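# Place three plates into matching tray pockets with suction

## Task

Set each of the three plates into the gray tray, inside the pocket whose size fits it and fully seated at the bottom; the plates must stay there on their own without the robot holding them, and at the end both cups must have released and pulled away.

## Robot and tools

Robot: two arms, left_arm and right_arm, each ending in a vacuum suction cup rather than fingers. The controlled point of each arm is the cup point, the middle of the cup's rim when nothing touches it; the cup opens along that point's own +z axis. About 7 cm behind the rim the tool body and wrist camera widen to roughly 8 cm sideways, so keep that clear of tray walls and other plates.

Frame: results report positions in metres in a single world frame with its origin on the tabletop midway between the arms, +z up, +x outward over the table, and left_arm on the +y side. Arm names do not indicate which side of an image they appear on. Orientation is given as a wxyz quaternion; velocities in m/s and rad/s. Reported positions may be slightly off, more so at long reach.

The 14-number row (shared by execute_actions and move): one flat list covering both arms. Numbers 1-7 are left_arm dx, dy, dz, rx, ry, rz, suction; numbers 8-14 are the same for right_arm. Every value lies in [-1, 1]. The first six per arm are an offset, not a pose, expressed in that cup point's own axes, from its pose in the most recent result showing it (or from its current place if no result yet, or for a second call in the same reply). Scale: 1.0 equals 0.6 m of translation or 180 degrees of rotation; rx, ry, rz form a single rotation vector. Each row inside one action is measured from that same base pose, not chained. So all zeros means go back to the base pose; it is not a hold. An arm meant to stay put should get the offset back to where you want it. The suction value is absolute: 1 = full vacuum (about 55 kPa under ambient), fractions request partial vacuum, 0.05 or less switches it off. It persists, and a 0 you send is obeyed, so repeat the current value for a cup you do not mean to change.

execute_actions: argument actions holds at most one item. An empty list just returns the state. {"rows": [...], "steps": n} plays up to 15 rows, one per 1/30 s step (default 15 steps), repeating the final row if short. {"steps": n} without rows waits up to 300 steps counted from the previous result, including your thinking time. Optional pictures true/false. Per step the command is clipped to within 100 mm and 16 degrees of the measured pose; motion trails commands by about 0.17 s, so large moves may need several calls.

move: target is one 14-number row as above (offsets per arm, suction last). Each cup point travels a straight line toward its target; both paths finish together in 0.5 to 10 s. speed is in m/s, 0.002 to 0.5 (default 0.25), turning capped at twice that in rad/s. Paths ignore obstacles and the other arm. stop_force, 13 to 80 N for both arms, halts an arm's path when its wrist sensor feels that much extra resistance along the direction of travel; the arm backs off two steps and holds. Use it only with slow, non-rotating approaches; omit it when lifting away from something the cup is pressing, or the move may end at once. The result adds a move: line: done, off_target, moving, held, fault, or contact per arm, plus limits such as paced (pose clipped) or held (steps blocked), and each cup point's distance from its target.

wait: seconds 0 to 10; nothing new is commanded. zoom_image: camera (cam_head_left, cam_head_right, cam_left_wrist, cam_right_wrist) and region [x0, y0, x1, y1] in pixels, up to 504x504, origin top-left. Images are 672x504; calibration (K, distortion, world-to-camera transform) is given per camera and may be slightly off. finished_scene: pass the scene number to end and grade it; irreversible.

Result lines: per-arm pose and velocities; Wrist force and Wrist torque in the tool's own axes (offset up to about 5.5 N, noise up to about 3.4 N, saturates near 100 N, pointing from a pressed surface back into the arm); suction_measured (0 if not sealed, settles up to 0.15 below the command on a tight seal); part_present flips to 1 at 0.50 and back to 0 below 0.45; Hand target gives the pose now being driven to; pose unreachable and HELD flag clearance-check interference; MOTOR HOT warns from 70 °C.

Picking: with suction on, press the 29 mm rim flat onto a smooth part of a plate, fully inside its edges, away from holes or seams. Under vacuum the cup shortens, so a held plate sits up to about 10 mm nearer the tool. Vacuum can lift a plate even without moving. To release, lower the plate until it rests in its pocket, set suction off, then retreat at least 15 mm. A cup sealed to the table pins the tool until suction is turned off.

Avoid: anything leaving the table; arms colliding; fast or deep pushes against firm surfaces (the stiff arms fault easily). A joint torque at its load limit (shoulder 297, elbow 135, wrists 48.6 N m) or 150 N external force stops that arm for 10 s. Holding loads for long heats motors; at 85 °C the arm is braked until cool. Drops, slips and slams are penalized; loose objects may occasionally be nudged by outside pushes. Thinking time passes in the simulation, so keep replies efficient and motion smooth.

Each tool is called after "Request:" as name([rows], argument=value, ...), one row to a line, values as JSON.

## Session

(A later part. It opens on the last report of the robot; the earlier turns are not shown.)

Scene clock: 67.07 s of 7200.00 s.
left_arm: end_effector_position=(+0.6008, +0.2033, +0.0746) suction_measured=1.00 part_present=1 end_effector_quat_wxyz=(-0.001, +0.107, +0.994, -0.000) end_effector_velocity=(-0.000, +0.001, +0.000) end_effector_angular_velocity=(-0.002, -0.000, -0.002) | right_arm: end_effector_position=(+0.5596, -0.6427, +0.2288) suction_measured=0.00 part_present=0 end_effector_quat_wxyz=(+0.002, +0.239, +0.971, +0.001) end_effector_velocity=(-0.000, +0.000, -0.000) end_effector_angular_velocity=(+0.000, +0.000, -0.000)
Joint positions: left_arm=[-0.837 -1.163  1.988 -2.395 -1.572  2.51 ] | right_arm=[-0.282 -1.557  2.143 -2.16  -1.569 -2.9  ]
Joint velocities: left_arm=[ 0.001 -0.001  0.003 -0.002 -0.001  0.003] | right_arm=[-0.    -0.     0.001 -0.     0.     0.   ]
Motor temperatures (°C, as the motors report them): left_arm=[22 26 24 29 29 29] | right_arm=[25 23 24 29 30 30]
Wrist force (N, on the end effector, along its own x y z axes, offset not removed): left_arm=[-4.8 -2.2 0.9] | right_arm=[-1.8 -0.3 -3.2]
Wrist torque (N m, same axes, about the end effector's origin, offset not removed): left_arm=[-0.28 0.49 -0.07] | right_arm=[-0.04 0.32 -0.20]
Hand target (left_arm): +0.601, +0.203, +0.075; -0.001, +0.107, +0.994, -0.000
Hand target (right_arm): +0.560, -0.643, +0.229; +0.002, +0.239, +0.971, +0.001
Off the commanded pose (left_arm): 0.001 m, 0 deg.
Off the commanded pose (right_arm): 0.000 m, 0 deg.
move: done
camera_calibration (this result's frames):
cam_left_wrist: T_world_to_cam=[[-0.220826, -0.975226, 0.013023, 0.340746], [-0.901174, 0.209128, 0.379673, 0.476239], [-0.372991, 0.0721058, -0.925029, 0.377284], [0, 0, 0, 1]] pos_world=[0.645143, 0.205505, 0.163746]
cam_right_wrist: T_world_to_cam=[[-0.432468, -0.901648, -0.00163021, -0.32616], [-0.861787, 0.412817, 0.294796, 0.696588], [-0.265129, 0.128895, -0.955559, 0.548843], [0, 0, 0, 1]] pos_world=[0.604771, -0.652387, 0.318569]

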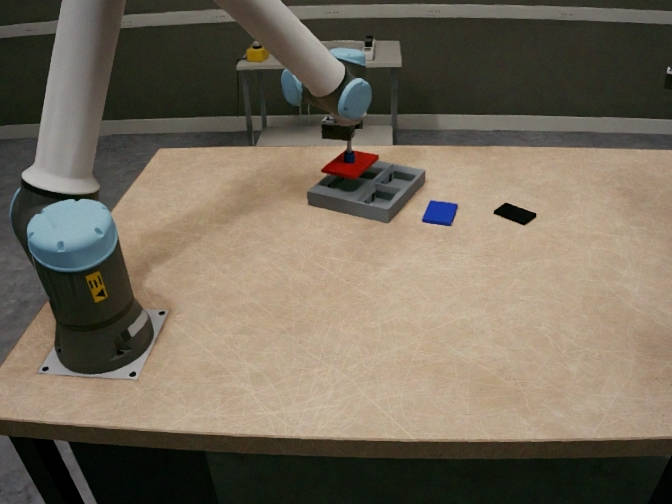

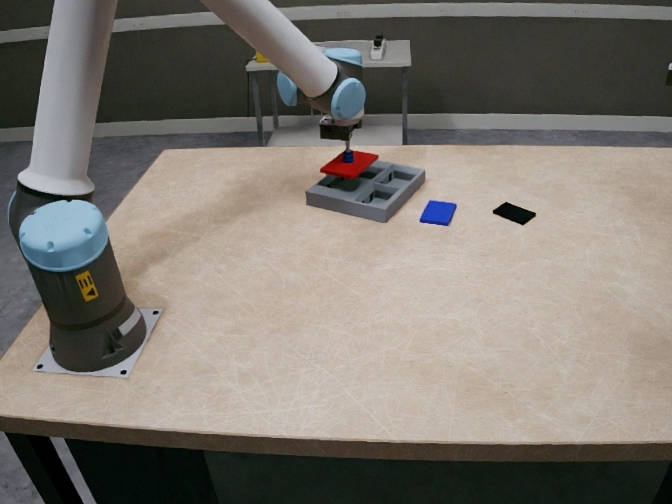

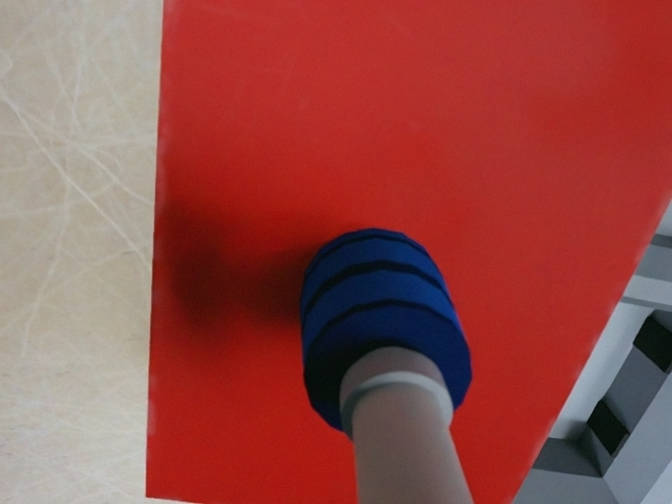

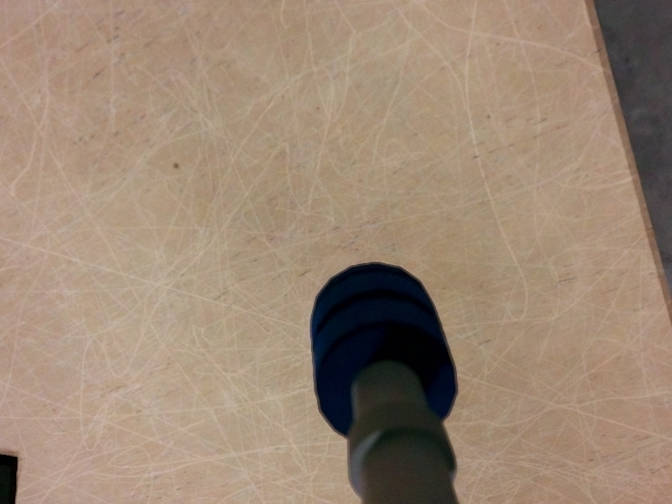

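Plate bottom ≈ cup z. Lower to z≈0.046.

Request:
move(target=[0,0,0.05,0,0,0,1,0,0,0,0,0,0,0], speed=0.05, stop_force=15)

Scene clock: 69.33 s of 7200.00 s.
left_arm: end_effector_position=(+0.6008, +0.2033, +0.0448) suction_measured=0.99 part_present=1 end_effector_quat_wxyz=(-0.001, +0.107, +0.994, -0.000) end_effector_velocity=(+0.001, +0.000, -0.002) end_effector_angular_velocity=(-0.001, -0.001, +0.001) | right_arm: end_effector_position=(+0.5596, -0.6427, +0.2288) suction_measured=0.00 part_present=0 end_effector_quat_wxyz=(+0.002, +0.239, +0.971, +0.001) end_effector_velocity=(-0.000, +0.000, -0.000) end_effector_angular_velocity=(+0.001, +0.000, -0.000)
Joint positions: left_arm=[-0.837 -1.123  2.    -2.447 -1.572  2.51 ] | right_arm=[-0.282 -1.557  2.143 -2.16  -1.569 -2.9  ]
Joint velocities: left_arm=[ 0.001  0.003  0.001 -0.005 -0.    -0.   ] | right_arm=[ 0.    -0.     0.    -0.     0.001  0.   ]
Motor temperatures (°C, as the motors report them): left_arm=[22 26 24 29 29 29] | right_arm=[25 23 24 29 30 30]
Wrist force (N, on the end effector, along its own x y z axes, offset not removed): left_arm=[-3.1 -1.2 1.1] | right_arm=[0.5 1.9 -1.3]
Wrist torque (N m, same axes, about the end effector's origin, offset not removed): left_arm=[0.03 0.14 -0.14] | right_arm=[0.36 0.07 -0.13]
Hand target (left_arm): +0.601, +0.203, +0.045; -0.001, +0.107, +0.994, -0.000
Hand target (right_arm): +0.560, -0.643, +0.229; +0.002, +0.239, +0.971, +0.001
Off the commanded pose (left_arm): 0.000 m, 0 deg.
Off the commanded pose (right_arm): 0.000 m, 0 deg.
move: done
camera_calibration (this result's frames):
cam_left_wrist: T_world_to_cam=[[-0.220825, -0.975226, 0.0130323, 0.341145], [-0.90117, 0.20913, 0.379682, 0.487538], [-0.373001, 0.0720988, -0.925025, 0.349743], [0, 0, 0, 1]] pos_world=[0.645142, 0.205519, 0.133966]
cam_right_wrist: T_world_to_cam=[[-0.432469, -0.901648, -0.00163022, -0.32616], [-0.861787, 0.412817, 0.294796, 0.696588], [-0.265129, 0.128895, -0.955559, 0.548843], [0, 0, 0, 1]] pos_world=[0.604771, -0.652387, 0.318569]

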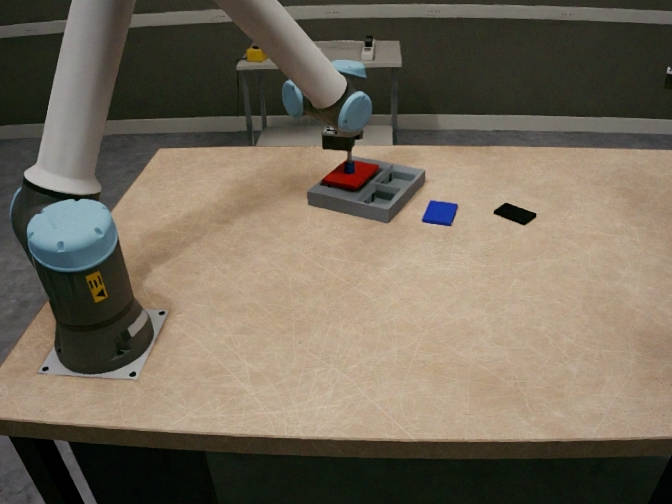

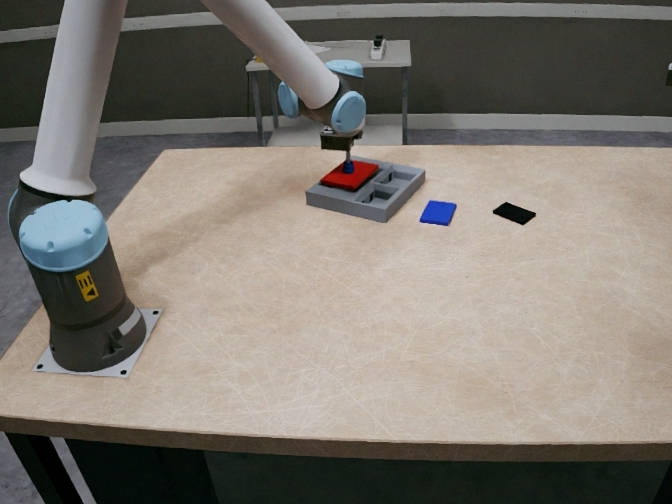

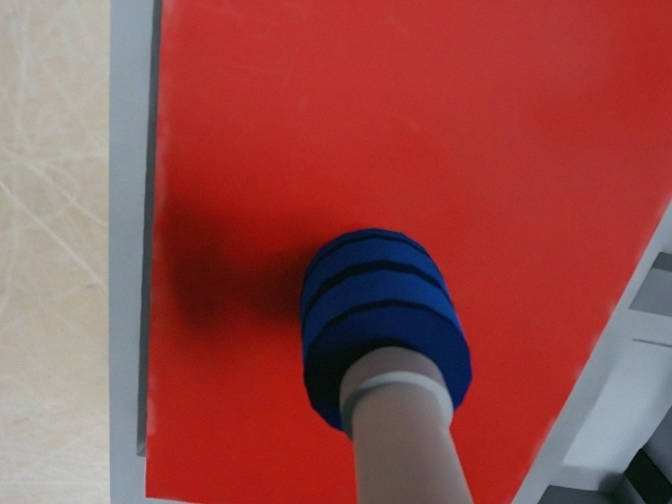

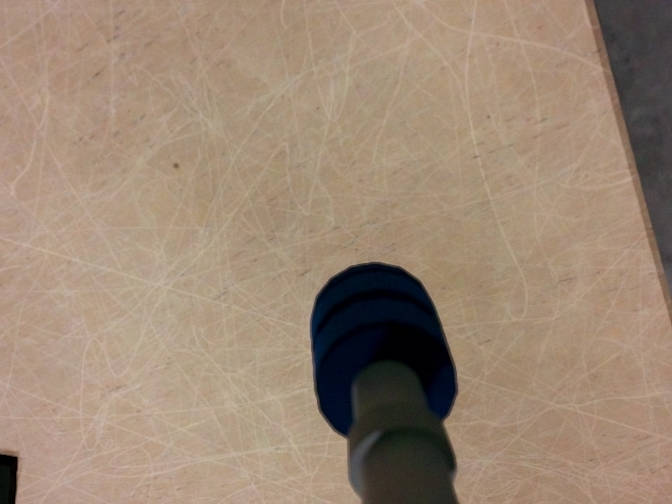

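Request:
move(target=[0,0,0.018,0,0,0,1,0,0,0,0,0,0,0], speed=0.008, stop_force=13)

Scene clock: 72.97 s of 7200.00 s.
left_arm: end_effector_position=(+0.6007, +0.2033, +0.0342) suction_measured=0.99 part_present=1 end_effector_quat_wxyz=(-0.001, +0.107, +0.994, -0.000) end_effector_velocity=(+0.000, -0.000, -0.002) end_effector_angular_velocity=(-0.000, -0.000, -0.000) | right_arm: end_effector_position=(+0.5596, -0.6427, +0.2288) suction_measured=0.00 part_present=0 end_effector_quat_wxyz=(+0.002, +0.239, +0.971, +0.001) end_effector_velocity=(-0.000, +0.000, -0.000) end_effector_angular_velocity=(-0.000, +0.001, +0.000)
Joint positions: left_arm=[-0.837 -1.109  2.003 -2.465 -1.572  2.51 ] | right_arm=[-0.282 -1.557  2.143 -2.16  -1.569 -2.9  ]
Joint velocities: left_arm=[-0.     0.002  0.    -0.003  0.     0.   ] | right_arm=[ 0.     0.     0.     0.001 -0.    -0.   ]
Motor temperatures (°C, as the motors report them): left_arm=[22 26 24 29 29 29] | right_arm=[25 23 24 29 30 30]
Wrist force (N, on the end effector, along its own x y z axes, offset not removed): left_arm=[-1.7 0.8 4.4] | right_arm=[-2.3 2.3 0.8]
Wrist torque (N m, same axes, about the end effector's origin, offset not removed): left_arm=[0.14 0.20 -0.07] | right_arm=[0.42 0.49 -0.15]
Hand target (left_arm): +0.601, +0.203, +0.034; -0.001, +0.107, +0.994, -0.000
Hand target (right_arm): +0.560, -0.643, +0.229; +0.002, +0.239, +0.971, +0.001
Off the commanded pose (left_arm): 0.000 m, 0 deg.
Off the commanded pose (right_arm): 0.000 m, 0 deg.
move: done
camera_calibration (this result's frames):
cam_left_wrist: T_world_to_cam=[[-0.220826, -0.975226, 0.0130173, 0.341281], [-0.901171, 0.209125, 0.37968, 0.491567], [-0.372997, 0.0721125, -0.925026, 0.339913], [0, 0, 0, 1]] pos_world=[0.645137, 0.205515, 0.123348]
cam_right_wrist: T_world_to_cam=[[-0.432468, -0.901648, -0.00162997, -0.32616], [-0.861787, 0.412817, 0.294796, 0.696588], [-0.265129, 0.128895, -0.955559, 0.548843], [0, 0, 0, 1]] pos_world=[0.604771, -0.652387, 0.318569]

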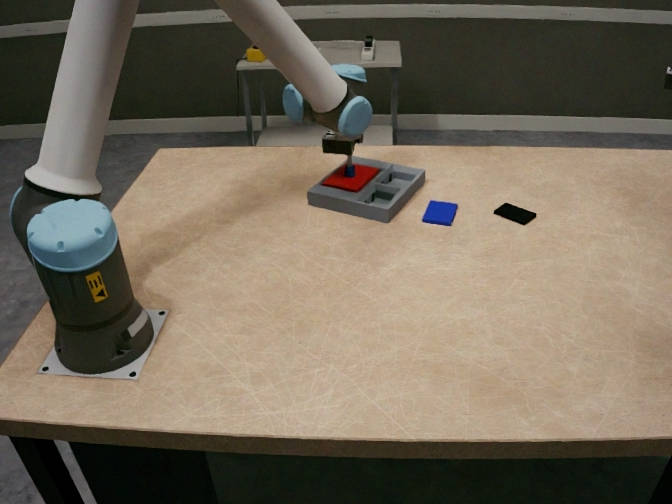

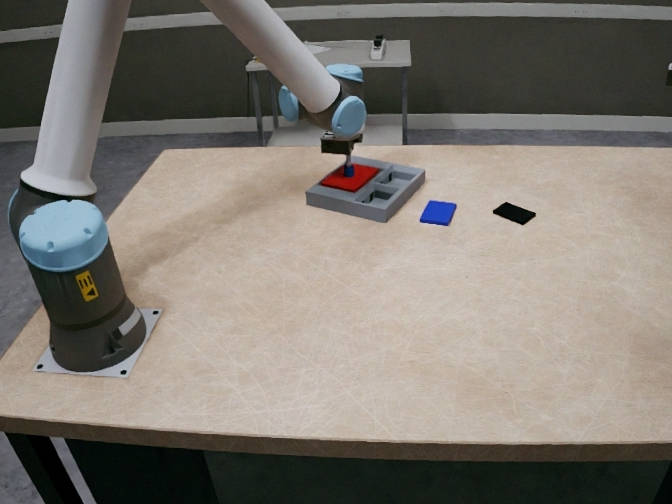

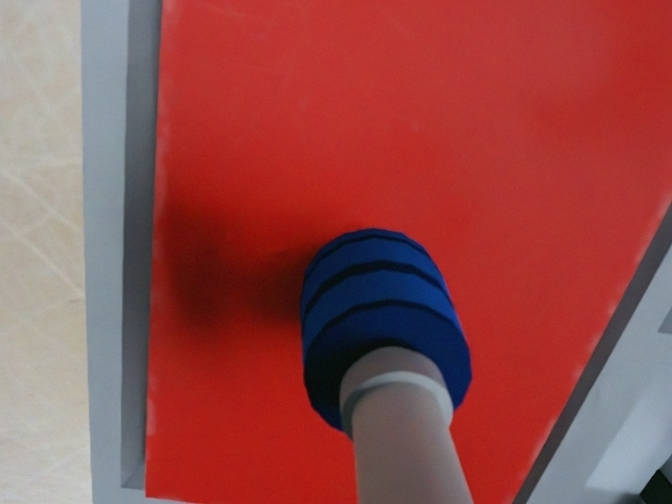

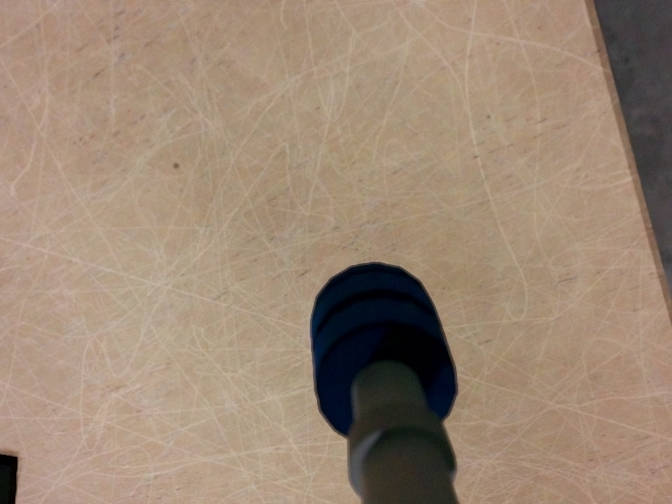

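Request:
move(target=[0,0,0.008,0,0,0,1,0,0,0,0,0,0,0], speed=0.006, stop_force=13)

Scene clock: 75.07 s of 7200.00 s.
left_arm: end_effector_position=(+0.6008, +0.2033, +0.0295) suction_measured=0.98 part_present=1 end_effector_quat_wxyz=(-0.001, +0.107, +0.994, -0.000) end_effector_velocity=(-0.000, +0.000, -0.002) end_effector_angular_velocity=(+0.001, +0.001, -0.000) | right_arm: end_effector_position=(+0.5596, -0.6427, +0.2288) suction_measured=0.00 part_present=0 end_effector_quat_wxyz=(+0.002, +0.239, +0.971, +0.001) end_effector_velocity=(-0.001, +0.000, -0.001) end_effector_angular_velocity=(-0.001, +0.002, +0.000)
Joint positions: left_arm=[-0.837 -1.102  2.005 -2.473 -1.572  2.51 ] | right_arm=[-0.282 -1.557  2.143 -2.16  -1.569 -2.9  ]
Joint velocities: left_arm=[-0.     0.002  0.001 -0.002  0.     0.   ] | right_arm=[ 0.    -0.     0.001  0.    -0.001 -0.   ]
Motor temperatures (°C, as the motors report them): left_arm=[22 26 24 29 29 29] | right_arm=[25 23 24 29 30 30]
Wrist force (N, on the end effector, along its own x y z axes, offset not removed): left_arm=[-2.5 -0.8 0.5] | right_arm=[-2.3 0.5 -1.4]
Wrist torque (N m, same axes, about the end effector's origin, offset not removed): left_arm=[-0.07 -0.04 -0.05] | right_arm=[0.08 0.38 -0.26]
Hand target (left_arm): +0.601, +0.203, +0.029; -0.001, +0.107, +0.994, -0.000
Hand target (right_arm): +0.560, -0.643, +0.229; +0.002, +0.239, +0.971, +0.001
Off the commanded pose (left_arm): 0.000 m, 0 deg.
Off the commanded pose (right_arm): 0.000 m, 0 deg.
move: done
camera_calibration (this result's frames):
cam_left_wrist: T_world_to_cam=[[-0.220827, -0.975226, 0.0130386, 0.341333], [-0.90118, 0.209136, 0.379653, 0.493348], [-0.372974, 0.0720874, -0.925037, 0.335608], [0, 0, 0, 1]] pos_world=[0.645144, 0.205507, 0.118698]
cam_right_wrist: T_world_to_cam=[[-0.432468, -0.901648, -0.00163008, -0.32616], [-0.861787, 0.412817, 0.294796, 0.696587], [-0.265129, 0.128895, -0.955559, 0.548843], [0, 0, 0, 1]] pos_world=[0.604771, -0.652387, 0.318569]

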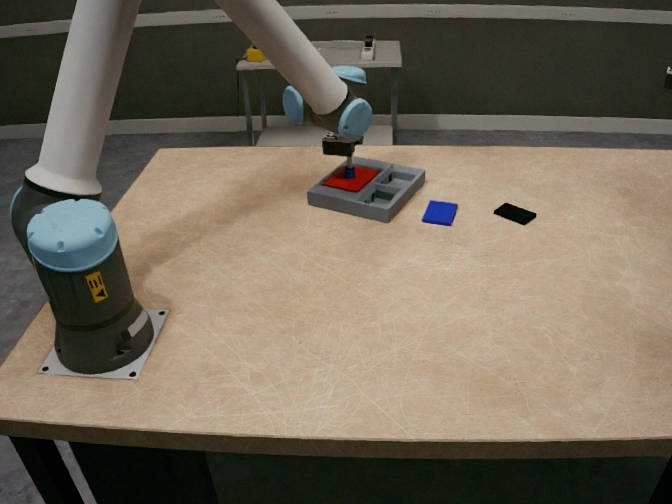

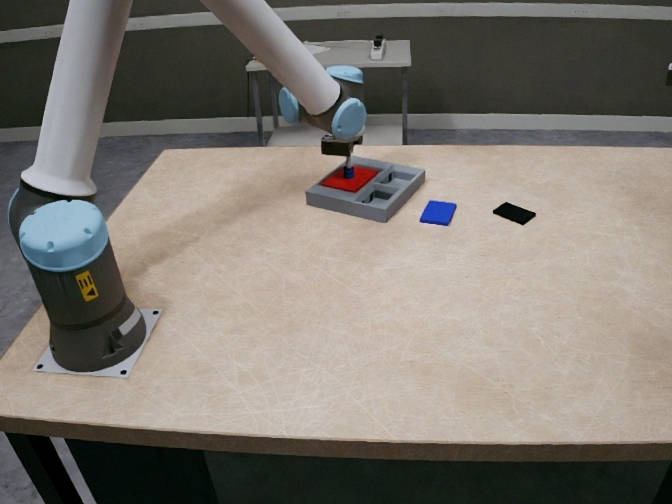

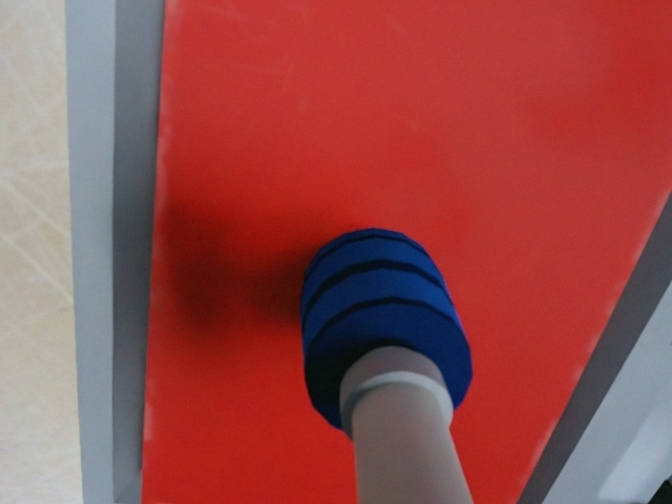

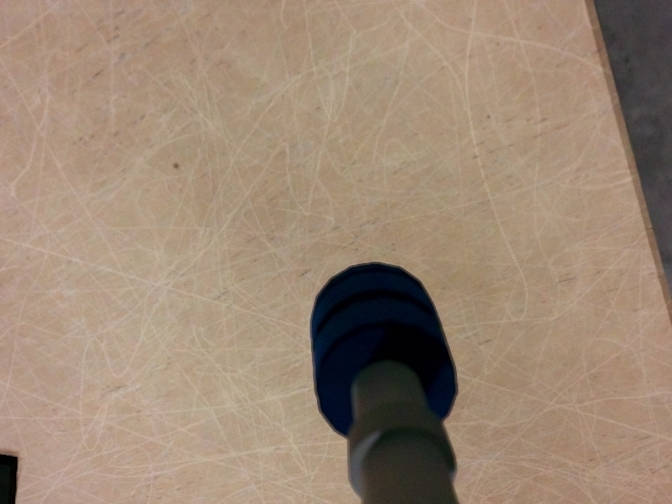

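Request:
move(target=[-0.004,0,0.004,0,0,0,1,0,0,0,0,0,0,0], speed=0.005)

Request:
zoom_image(camera="cam_head_left", region=[300, 140, 440, 230])

Scene clock: 79.77 s of 7200.00 s.
left_arm: end_effector_position=(+0.6030, +0.2028, +0.0272) suction_measured=0.98 part_present=1 end_effector_quat_wxyz=(-0.001, +0.107, +0.994, -0.000) end_effector_velocity=(+0.001, -0.000, -0.000) end_effector_angular_velocity=(-0.000, -0.001, -0.000) | right_arm: end_effector_position=(+0.5596, -0.6427, +0.2288) suction_measured=0.00 part_present=0 end_effector_quat_wxyz=(+0.002, +0.239, +0.971, +0.001) end_effector_velocity=(+0.000, -0.000, +0.000) end_effector_angular_velocity=(-0.001, -0.001, +0.000)
Joint positions: left_arm=[-0.835 -1.096  2.001 -2.475 -1.572  2.512] | right_arm=[-0.282 -1.557  2.143 -2.16  -1.569 -2.9  ]
Joint velocities: left_arm=[ 0.     0.001 -0.001 -0.001  0.001  0.001] | right_arm=[ 0.     0.    -0.001 -0.    -0.    -0.   ]
Motor temperatures (°C, as the motors report them): left_arm=[22 26 24 29 29 29] | right_arm=[25 23 24 29 30 30]
Wrist force (N, on the end effector, along its own x y z axes, offset not removed): left_arm=[0.1 -7.6 2.8] | right_arm=[-2.2 0.6 -1.7]
Wrist torque (N m, same axes, about the end effector's origin, offset not removed): left_arm=[-0.80 0.03 0.07] | right_arm=[0.14 0.40 -0.25]
Hand target (left_arm): +0.603, +0.203, +0.027; -0.001, +0.107, +0.994, -0.000
Hand target (right_arm): +0.560, -0.643, +0.229; +0.002, +0.239, +0.971, +0.001
Off the commanded pose (left_arm): 0.000 m, 0 deg.
Off the commanded pose (right_arm): 0.000 m, 0 deg.
move: done
camera_calibration (this result's frames):
cam_left_wrist: T_world_to_cam=[[-0.220828, -0.975226, 0.01303, 0.341386], [-0.901175, 0.209133, 0.379668, 0.49636], [-0.372987, 0.0720991, -0.925031, 0.334334], [0, 0, 0, 1]] pos_world=[0.647397, 0.205018, 0.116369]
cam_right_wrist: T_world_to_cam=[[-0.432468, -0.901648, -0.00163016, -0.32616], [-0.861787, 0.412817, 0.294796, 0.696587], [-0.265129, 0.128895, -0.955559, 0.548843], [0, 0, 0, 1]] pos_world=[0.604771, -0.652387, 0.318569]

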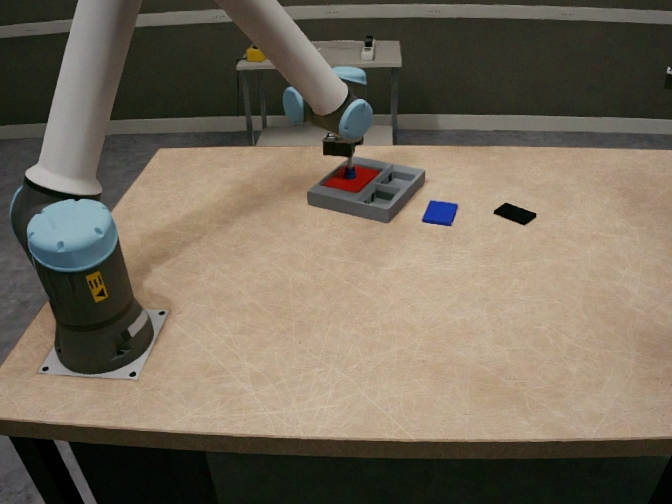

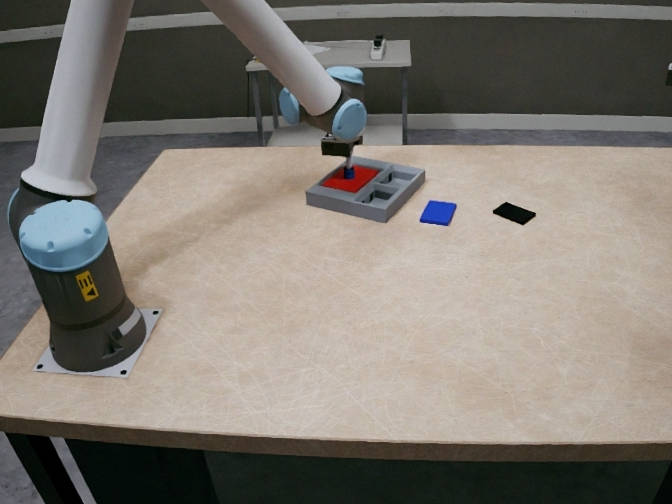

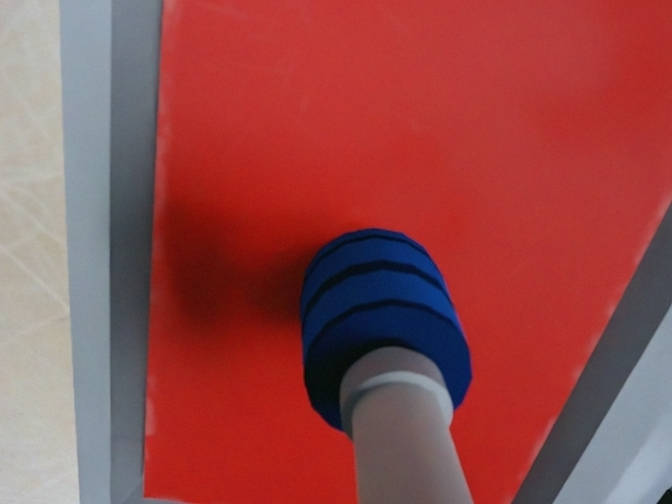

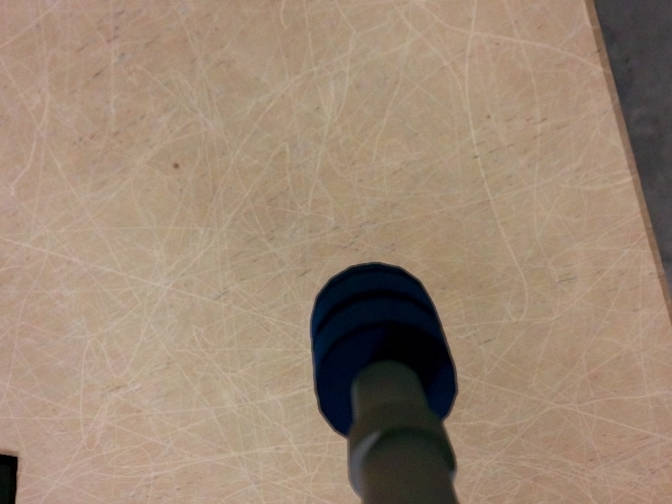

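Region (300, 140, 440, 230) of cam_head_left's 672x504 image, scaled by 3.600, with more detail than that image has; it fills the top 324 rows of this view, and the rest is white.

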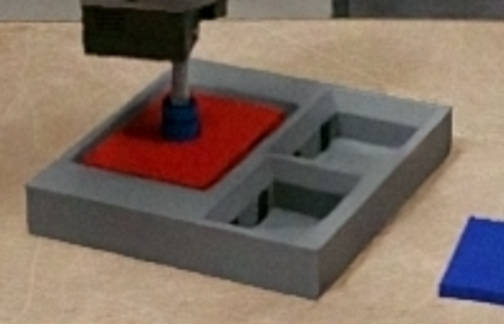

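Request:
move(target=[0,0,0.035,0,0,0,1,0,0,0,0,0,0,0], speed=0.008, stop_force=25)

Scene clock: 83.90 s of 7200.00 s.
left_arm: end_effector_position=(+0.6030, +0.2028, +0.0064) suction_measured=1.00 part_present=1 end_effector_quat_wxyz=(-0.001, +0.107, +0.994, -0.000) end_effector_velocity=(+0.000, -0.000, -0.002) end_effector_angular_velocity=(-0.000, +0.000, +0.000) | right_arm: end_effector_position=(+0.5596, -0.6427, +0.2288) suction_measured=0.00 part_present=0 end_effector_quat_wxyz=(+0.002, +0.239, +0.971, +0.001) end_effector_velocity=(+0.000, -0.000, +0.000) end_effector_angular_velocity=(-0.001, -0.000, -0.000)
Joint positions: left_arm=[-0.835 -1.066  2.007 -2.511 -1.572  2.512] | right_arm=[-0.282 -1.557  2.143 -2.16  -1.569 -2.9  ]
Joint velocities: left_arm=[ 0.     0.002  0.    -0.003 -0.    -0.   ] | right_arm=[-0.    -0.    -0.    -0.    -0.001  0.   ]
Motor temperatures (°C, as the motors report them): left_arm=[22 26 24 29 29 29] | right_arm=[25 23 24 29 30 30]
Wrist force (N, on the end effector, along its own x y z axes, offset not removed): left_arm=[-2.7 3.9 1.3] | right_arm=[-2.5 0.5 -3.2]
Wrist torque (N m, same axes, about the end effector's origin, offset not removed): left_arm=[0.09 0.02 -0.21] | right_arm=[0.17 0.51 -0.11]
Hand target (left_arm): +0.603, +0.203, +0.006; -0.001, +0.107, +0.994, -0.000
Hand target (right_arm): +0.560, -0.643, +0.229; +0.002, +0.239, +0.971, +0.001
Off the commanded pose (left_arm): 0.000 m, 0 deg.
Off the commanded pose (right_arm): 0.000 m, 0 deg.
move: done
camera_calibration (this result's frames):
cam_left_wrist: T_world_to_cam=[[-0.220835, -0.975224, 0.0130245, 0.341665], [-0.901171, 0.209137, 0.379674, 0.50426], [-0.372991, 0.0721079, -0.925029, 0.315069], [0, 0, 0, 1]] pos_world=[0.647394, 0.205021, 0.0955435]
cam_right_wrist: T_world_to_cam=[[-0.432468, -0.901648, -0.00163012, -0.32616], [-0.861787, 0.412817, 0.294796, 0.696587], [-0.265129, 0.128895, -0.955559, 0.548843], [0, 0, 0, 1]] pos_world=[0.604771, -0.652387, 0.318569]

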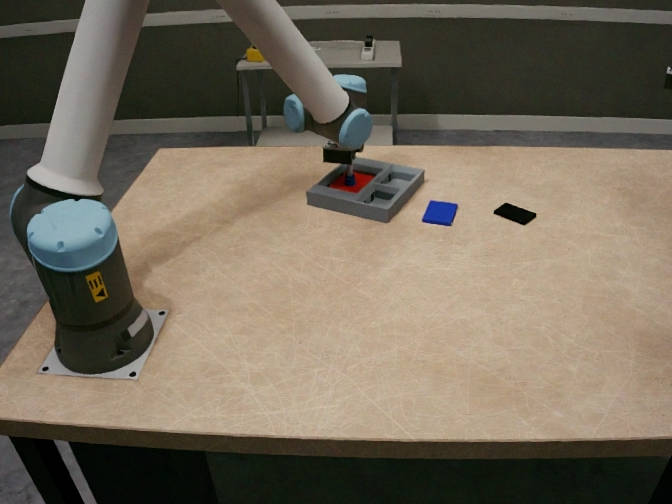

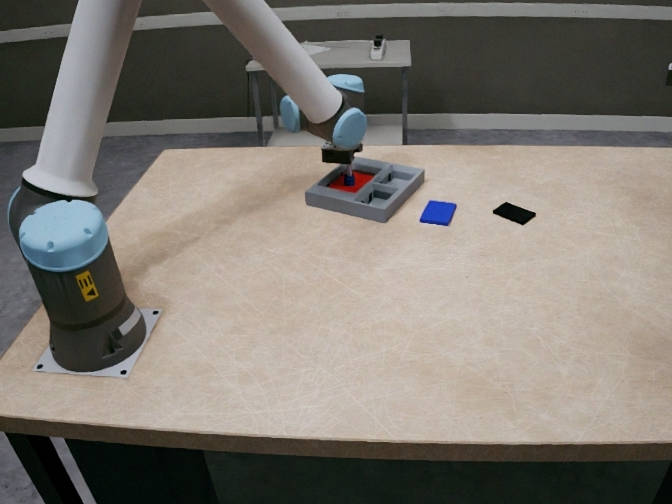

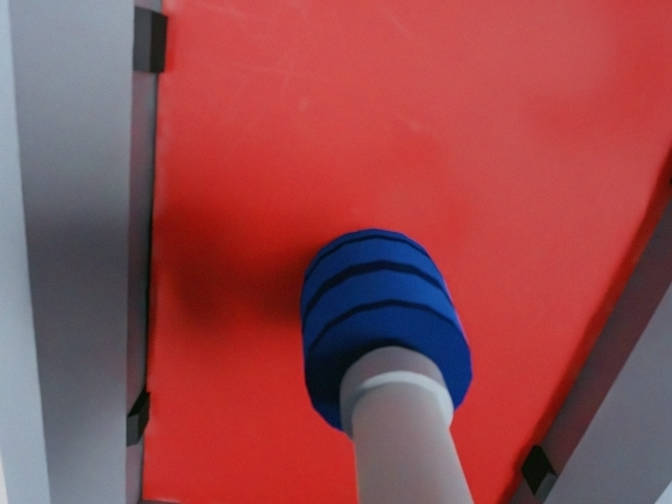

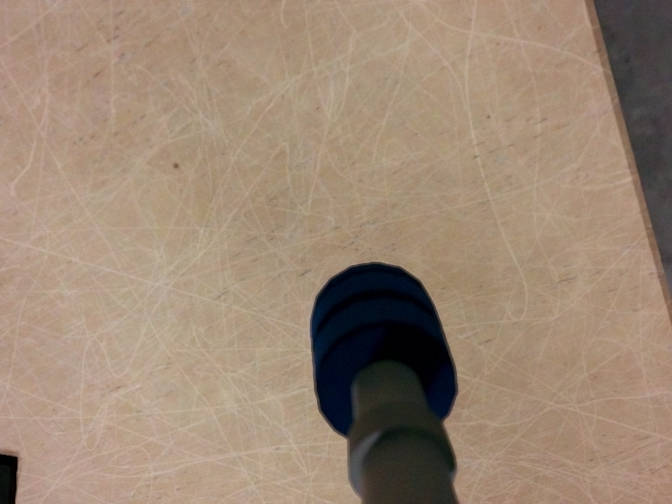

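The tray is loose (it shifted slightly). Continue to floor.

Request:
move(target=[0,0,0.012,0,0,0,1,0,0,0,0,0,0,0], speed=0.003, stop_force=18)

Scene clock: 86.37 s of 7200.00 s.
left_arm: end_effector_position=(+0.6031, +0.2027, +0.0036) suction_measured=0.99 part_present=1 end_effector_quat_wxyz=(-0.000, +0.107, +0.994, -0.000) end_effector_velocity=(-0.001, +0.000, +0.000) end_effector_angular_velocity=(+0.001, +0.001, -0.000) | right_arm: end_effector_position=(+0.5596, -0.6427, +0.2288) suction_measured=0.00 part_present=0 end_effector_quat_wxyz=(+0.002, +0.239, +0.971, +0.001) end_effector_velocity=(+0.001, -0.000, +0.001) end_effector_angular_velocity=(+0.000, -0.001, +0.000)
Joint positions: left_arm=[-0.835 -1.062  2.007 -2.516 -1.572  2.512] | right_arm=[-0.282 -1.557  2.143 -2.16  -1.569 -2.9  ]
Joint velocities: left_arm=[-0.    -0.001  0.     0.002  0.    -0.   ] | right_arm=[-0.     0.    -0.001 -0.     0.001 -0.001]
Motor temperatures (°C, as the motors report them): left_arm=[22 26 24 29 29 29] | right_arm=[25 23 24 29 30 30]
Wrist force (N, on the end effector, along its own x y z axes, offset not removed): left_arm=[3.9 9.2 -27.5] | right_arm=[-1.7 -0.3 -0.4]
Wrist torque (N m, same axes, about the end effector's origin, offset not removed): left_arm=[0.26 0.33 -0.06] | right_arm=[0.13 0.42 -0.17]
Hand target (left_arm): +0.603, +0.203, +0.004; -0.001, +0.107, +0.994, -0.000
Hand target (right_arm): +0.560, -0.643, +0.229; +0.002, +0.239, +0.971, +0.001
Off the commanded pose (left_arm): 0.004 m, 0 deg.
Off the commanded pose (right_arm): 0.000 m, 0 deg.
move: contact (left_arm)
camera_calibration (this result's frames):
cam_left_wrist: T_world_to_cam=[[-0.220833, -0.975222, 0.0131866, 0.341645], [-0.901243, 0.209212, 0.379462, 0.505406], [-0.372818, 0.0719134, -0.925114, 0.312476], [0, 0, 0, 1]] pos_world=[0.647437, 0.204972, 0.0927881]
cam_right_wrist: T_world_to_cam=[[-0.432468, -0.901648, -0.00163014, -0.32616], [-0.861787, 0.412817, 0.294796, 0.696587], [-0.265129, 0.128895, -0.955559, 0.548843], [0, 0, 0, 1]] pos_world=[0.604771, -0.652387, 0.318569]

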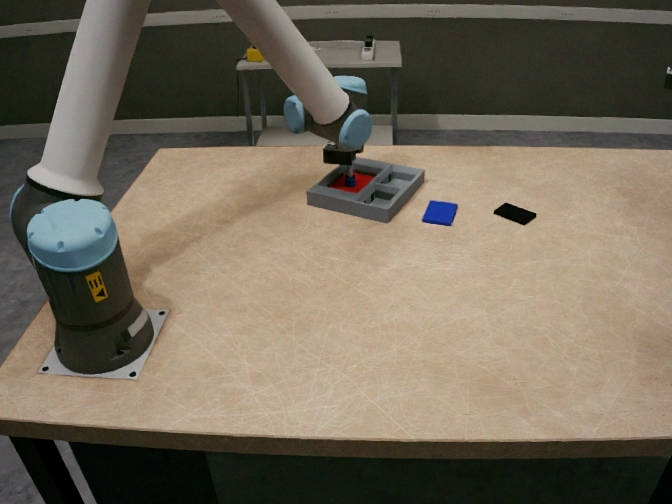

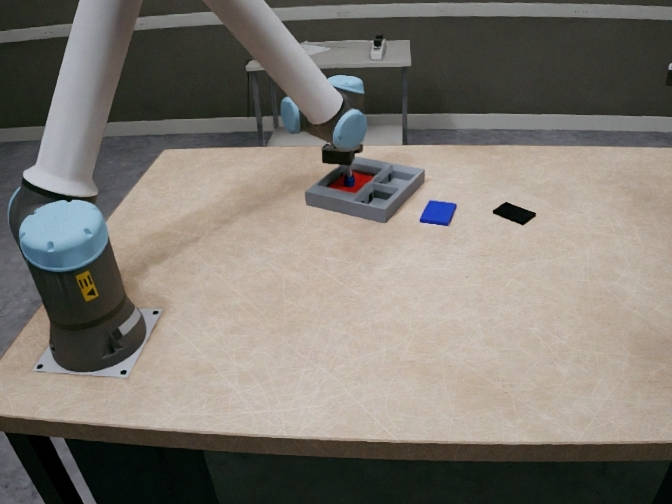

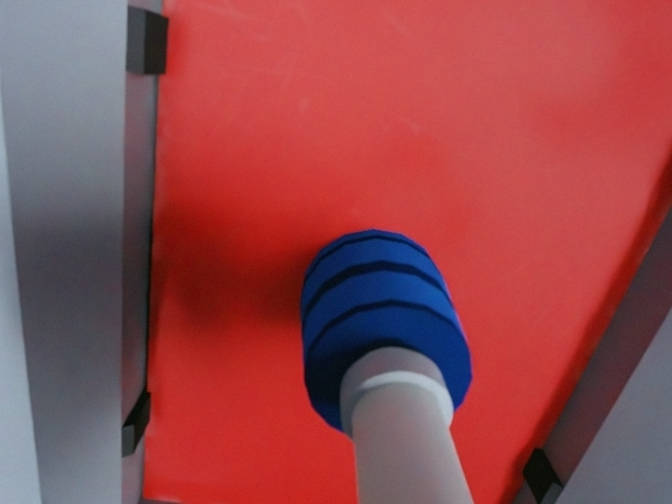

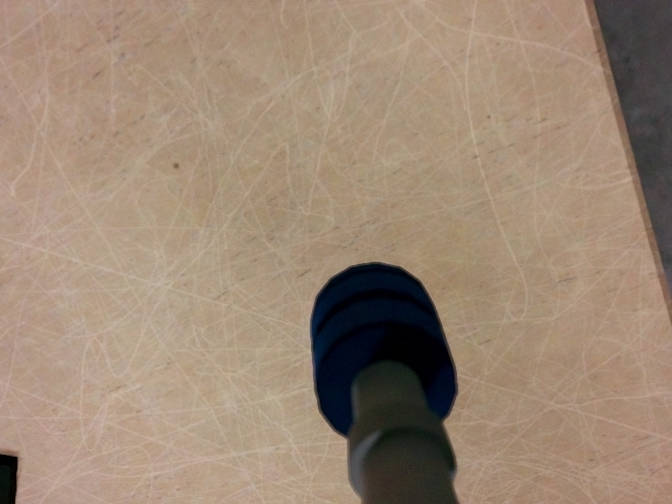

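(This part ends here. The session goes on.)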